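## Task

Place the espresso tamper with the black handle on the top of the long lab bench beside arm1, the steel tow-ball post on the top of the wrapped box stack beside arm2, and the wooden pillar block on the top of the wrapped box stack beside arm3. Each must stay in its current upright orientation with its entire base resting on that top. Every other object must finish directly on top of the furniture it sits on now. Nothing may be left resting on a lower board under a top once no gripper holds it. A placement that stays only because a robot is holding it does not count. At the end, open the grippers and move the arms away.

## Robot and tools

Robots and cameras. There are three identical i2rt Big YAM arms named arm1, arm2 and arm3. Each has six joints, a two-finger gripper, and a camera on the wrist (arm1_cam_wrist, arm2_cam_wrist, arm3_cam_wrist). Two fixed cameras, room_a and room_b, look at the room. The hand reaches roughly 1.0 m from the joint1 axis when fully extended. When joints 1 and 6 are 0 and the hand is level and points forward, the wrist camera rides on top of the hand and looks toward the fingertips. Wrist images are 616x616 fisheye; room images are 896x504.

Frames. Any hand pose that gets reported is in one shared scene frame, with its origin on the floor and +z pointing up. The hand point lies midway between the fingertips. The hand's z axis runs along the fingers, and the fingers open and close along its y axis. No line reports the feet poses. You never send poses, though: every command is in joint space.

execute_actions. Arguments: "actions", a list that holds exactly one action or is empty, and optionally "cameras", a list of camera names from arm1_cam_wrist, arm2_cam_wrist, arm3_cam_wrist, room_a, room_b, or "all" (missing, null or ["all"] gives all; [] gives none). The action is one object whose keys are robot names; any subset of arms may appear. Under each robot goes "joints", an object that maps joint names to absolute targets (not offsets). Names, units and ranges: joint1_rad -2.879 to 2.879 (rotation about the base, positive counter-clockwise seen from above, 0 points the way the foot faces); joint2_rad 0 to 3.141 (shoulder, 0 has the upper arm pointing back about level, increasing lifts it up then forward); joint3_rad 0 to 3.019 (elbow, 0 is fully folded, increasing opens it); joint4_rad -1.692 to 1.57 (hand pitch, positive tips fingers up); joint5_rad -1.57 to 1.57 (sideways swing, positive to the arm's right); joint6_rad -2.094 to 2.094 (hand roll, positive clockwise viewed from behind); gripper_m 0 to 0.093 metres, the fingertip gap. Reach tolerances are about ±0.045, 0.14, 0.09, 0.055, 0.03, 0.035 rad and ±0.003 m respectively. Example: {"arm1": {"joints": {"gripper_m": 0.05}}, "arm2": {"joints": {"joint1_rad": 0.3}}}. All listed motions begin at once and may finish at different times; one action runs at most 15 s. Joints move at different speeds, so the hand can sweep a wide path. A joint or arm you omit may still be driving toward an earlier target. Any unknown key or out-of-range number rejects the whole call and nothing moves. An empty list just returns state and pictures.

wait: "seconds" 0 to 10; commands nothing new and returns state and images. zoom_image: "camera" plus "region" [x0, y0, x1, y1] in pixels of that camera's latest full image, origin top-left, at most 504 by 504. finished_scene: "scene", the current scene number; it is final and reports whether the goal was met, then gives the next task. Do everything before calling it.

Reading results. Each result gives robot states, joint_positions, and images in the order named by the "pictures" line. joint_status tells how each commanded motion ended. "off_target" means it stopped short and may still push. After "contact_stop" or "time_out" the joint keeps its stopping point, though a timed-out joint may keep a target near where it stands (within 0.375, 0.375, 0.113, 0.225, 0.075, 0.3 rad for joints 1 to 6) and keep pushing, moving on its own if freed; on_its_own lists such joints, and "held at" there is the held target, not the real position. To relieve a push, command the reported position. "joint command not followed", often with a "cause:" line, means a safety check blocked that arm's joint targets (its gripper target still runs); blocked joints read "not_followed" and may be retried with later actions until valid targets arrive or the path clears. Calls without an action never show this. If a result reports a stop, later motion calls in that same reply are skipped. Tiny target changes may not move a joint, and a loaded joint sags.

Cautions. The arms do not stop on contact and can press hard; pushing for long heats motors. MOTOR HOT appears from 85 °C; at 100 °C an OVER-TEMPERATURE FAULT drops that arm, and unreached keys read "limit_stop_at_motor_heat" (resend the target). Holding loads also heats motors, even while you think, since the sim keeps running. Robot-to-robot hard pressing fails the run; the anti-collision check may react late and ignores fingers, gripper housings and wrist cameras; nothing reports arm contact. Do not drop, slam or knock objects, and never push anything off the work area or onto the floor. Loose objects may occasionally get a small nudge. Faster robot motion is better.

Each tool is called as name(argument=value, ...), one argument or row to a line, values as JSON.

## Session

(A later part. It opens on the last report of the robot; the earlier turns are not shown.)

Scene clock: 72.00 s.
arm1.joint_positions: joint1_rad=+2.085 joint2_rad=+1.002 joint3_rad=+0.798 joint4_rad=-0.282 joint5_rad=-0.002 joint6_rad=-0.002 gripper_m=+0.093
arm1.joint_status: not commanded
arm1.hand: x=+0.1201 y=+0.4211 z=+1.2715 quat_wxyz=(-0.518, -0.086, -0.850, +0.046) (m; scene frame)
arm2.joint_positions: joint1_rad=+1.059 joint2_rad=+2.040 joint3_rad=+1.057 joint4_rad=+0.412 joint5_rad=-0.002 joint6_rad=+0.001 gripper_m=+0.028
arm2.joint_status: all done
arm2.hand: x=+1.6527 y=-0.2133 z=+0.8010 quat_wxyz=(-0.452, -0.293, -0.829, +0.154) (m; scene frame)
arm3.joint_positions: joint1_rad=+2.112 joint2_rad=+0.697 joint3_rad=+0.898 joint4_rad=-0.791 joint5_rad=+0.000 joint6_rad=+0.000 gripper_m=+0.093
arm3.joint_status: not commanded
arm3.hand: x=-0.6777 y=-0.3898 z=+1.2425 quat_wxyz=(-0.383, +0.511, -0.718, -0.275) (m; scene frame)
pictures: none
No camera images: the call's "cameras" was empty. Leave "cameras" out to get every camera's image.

In contact. Release and lift.

execute_actions(
  actions=[
    {"arm2":{"joints":{"gripper_m":0.093}}},
  ],
  cameras=[],
)

execute_actions(
  actions=[
    {"arm2":{"joints":{"joint2_rad":1.7}}},
  ],
  cameras=["arm2_cam_wrist","room_a","room_b"],
)

Scene clock: 72.80 s.
arm1.joint_positions: joint1_rad=+2.085 joint2_rad=+1.002 joint3_rad=+0.798 joint4_rad=-0.282 joint5_rad=-0.002 joint6_rad=-0.002 gripper_m=+0.093
arm1.joint_status: not commanded
arm1.hand: x=+0.1201 y=+0.4211 z=+1.2715 quat_wxyz=(-0.518, -0.086, -0.850, +0.046) (m; scene frame)
arm2.joint_positions: joint1_rad=+1.059 joint2_rad=+2.040 joint3_rad=+1.057 joint4_rad=+0.421 joint5_rad=-0.002 joint6_rad=+0.001 gripper_m=+0.093
arm2.joint_status: all done
arm2.hand: x=+1.6537 y=-0.2141 z=+0.8029 quat_wxyz=(-0.456, -0.292, -0.826, +0.155) (m; scene frame)
arm3.joint_positions: joint1_rad=+2.112 joint2_rad=+0.697 joint3_rad=+0.898 joint4_rad=-0.791 joint5_rad=+0.000 joint6_rad=+0.000 gripper_m=+0.093
arm3.joint_status: not commanded
arm3.hand: x=-0.6777 y=-0.3898 z=+1.2425 quat_wxyz=(-0.383, +0.511, -0.718, -0.275) (m; scene frame)
pictures: none
No camera images: the call's "cameras" was empty. Leave "cameras" out to get every camera's image.

Scene clock: 74.10 s.
arm1.joint_positions: joint1_rad=+2.085 joint2_rad=+1.002 joint3_rad=+0.798 joint4_rad=-0.282 joint5_rad=-0.002 joint6_rad=-0.002 gripper_m=+0.093
arm1.joint_status: not commanded
arm1.hand: x=+0.1201 y=+0.4211 z=+1.2715 quat_wxyz=(-0.518, -0.086, -0.850, +0.046) (m; scene frame)
arm2.joint_positions: joint1_rad=+1.059 joint2_rad=+1.693 joint3_rad=+1.057 joint4_rad=+0.436 joint5_rad=-0.002 joint6_rad=+0.001 gripper_m=+0.093
arm2.joint_status: all done
arm2.hand: x=+1.6612 y=-0.2225 z=+1.0366 quat_wxyz=(-0.597, -0.259, -0.731, +0.205) (m; scene frame)
arm3.joint_positions: joint1_rad=+2.112 joint2_rad=+0.697 joint3_rad=+0.898 joint4_rad=-0.791 joint5_rad=+0.000 joint6_rad=+0.000 gripper_m=+0.093
arm3.joint_status: not commanded
arm3.hand: x=-0.6777 y=-0.3898 z=+1.2425 quat_wxyz=(-0.383, +0.511, -0.718, -0.275) (m; scene frame)
pictures: arm2_cam_wrist, room_a, room_b
Images, in order (width x height): arm2_cam_wrist 616x616, room_a 896x504, room_b 896x504.

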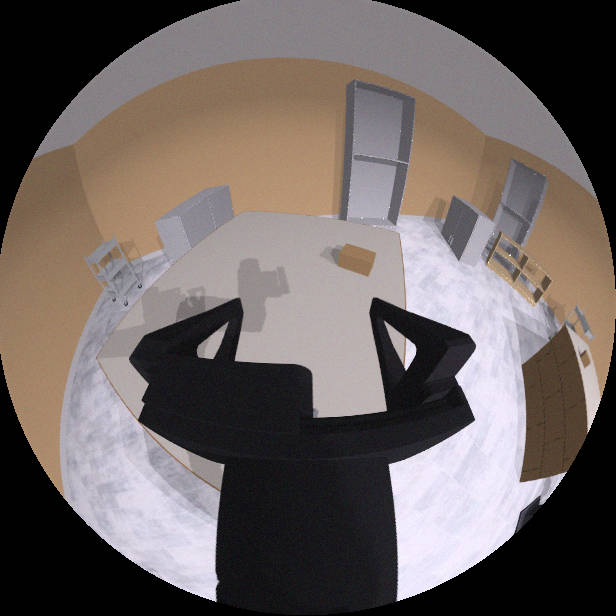

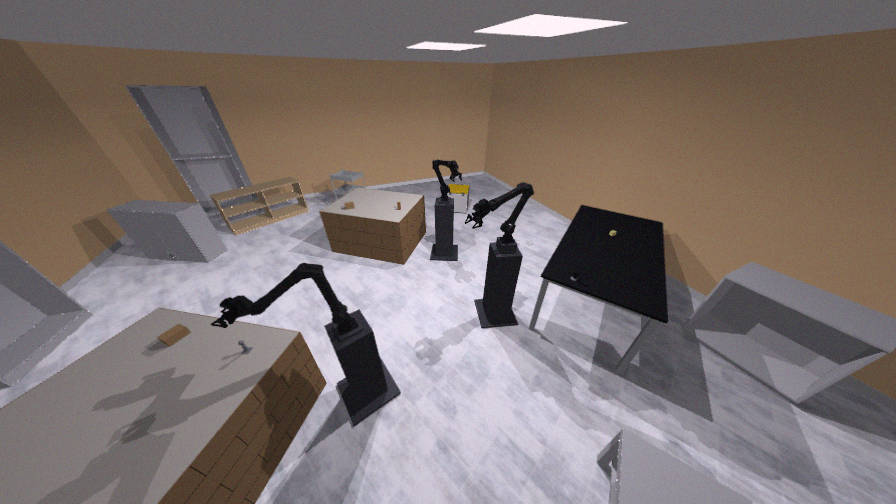

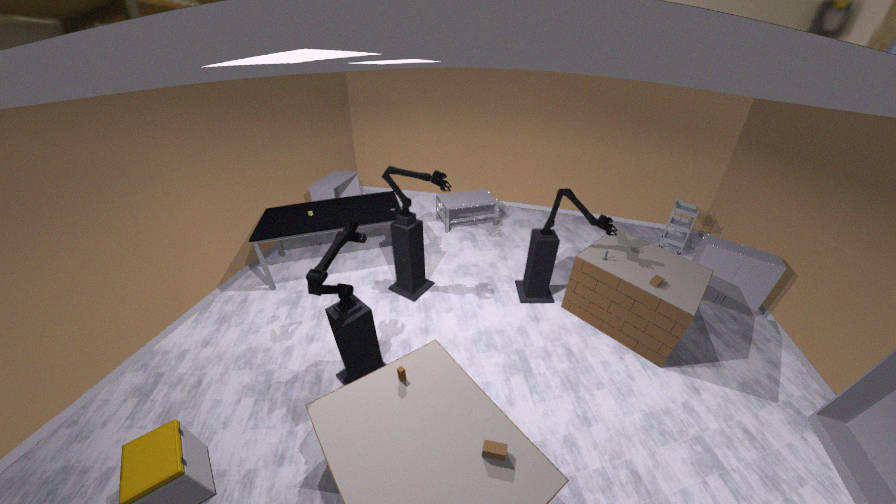

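zoom_image(
  camera="room_a",
  region=[530, 250, 630, 310],
)

Region (530, 250, 630, 310) of room_a's 896x504 image, scaled by 5.040, with more detail than that image has; it fills the top 302 rows of this view, and the rest is white.

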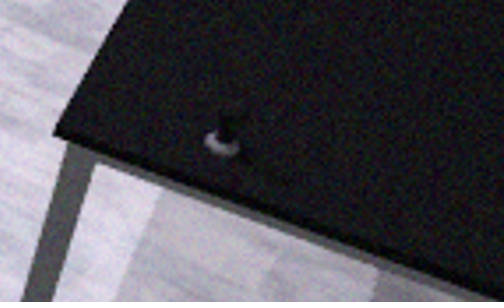

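finished_scene(
  scene=1,
)

The scene is finished: the task was done.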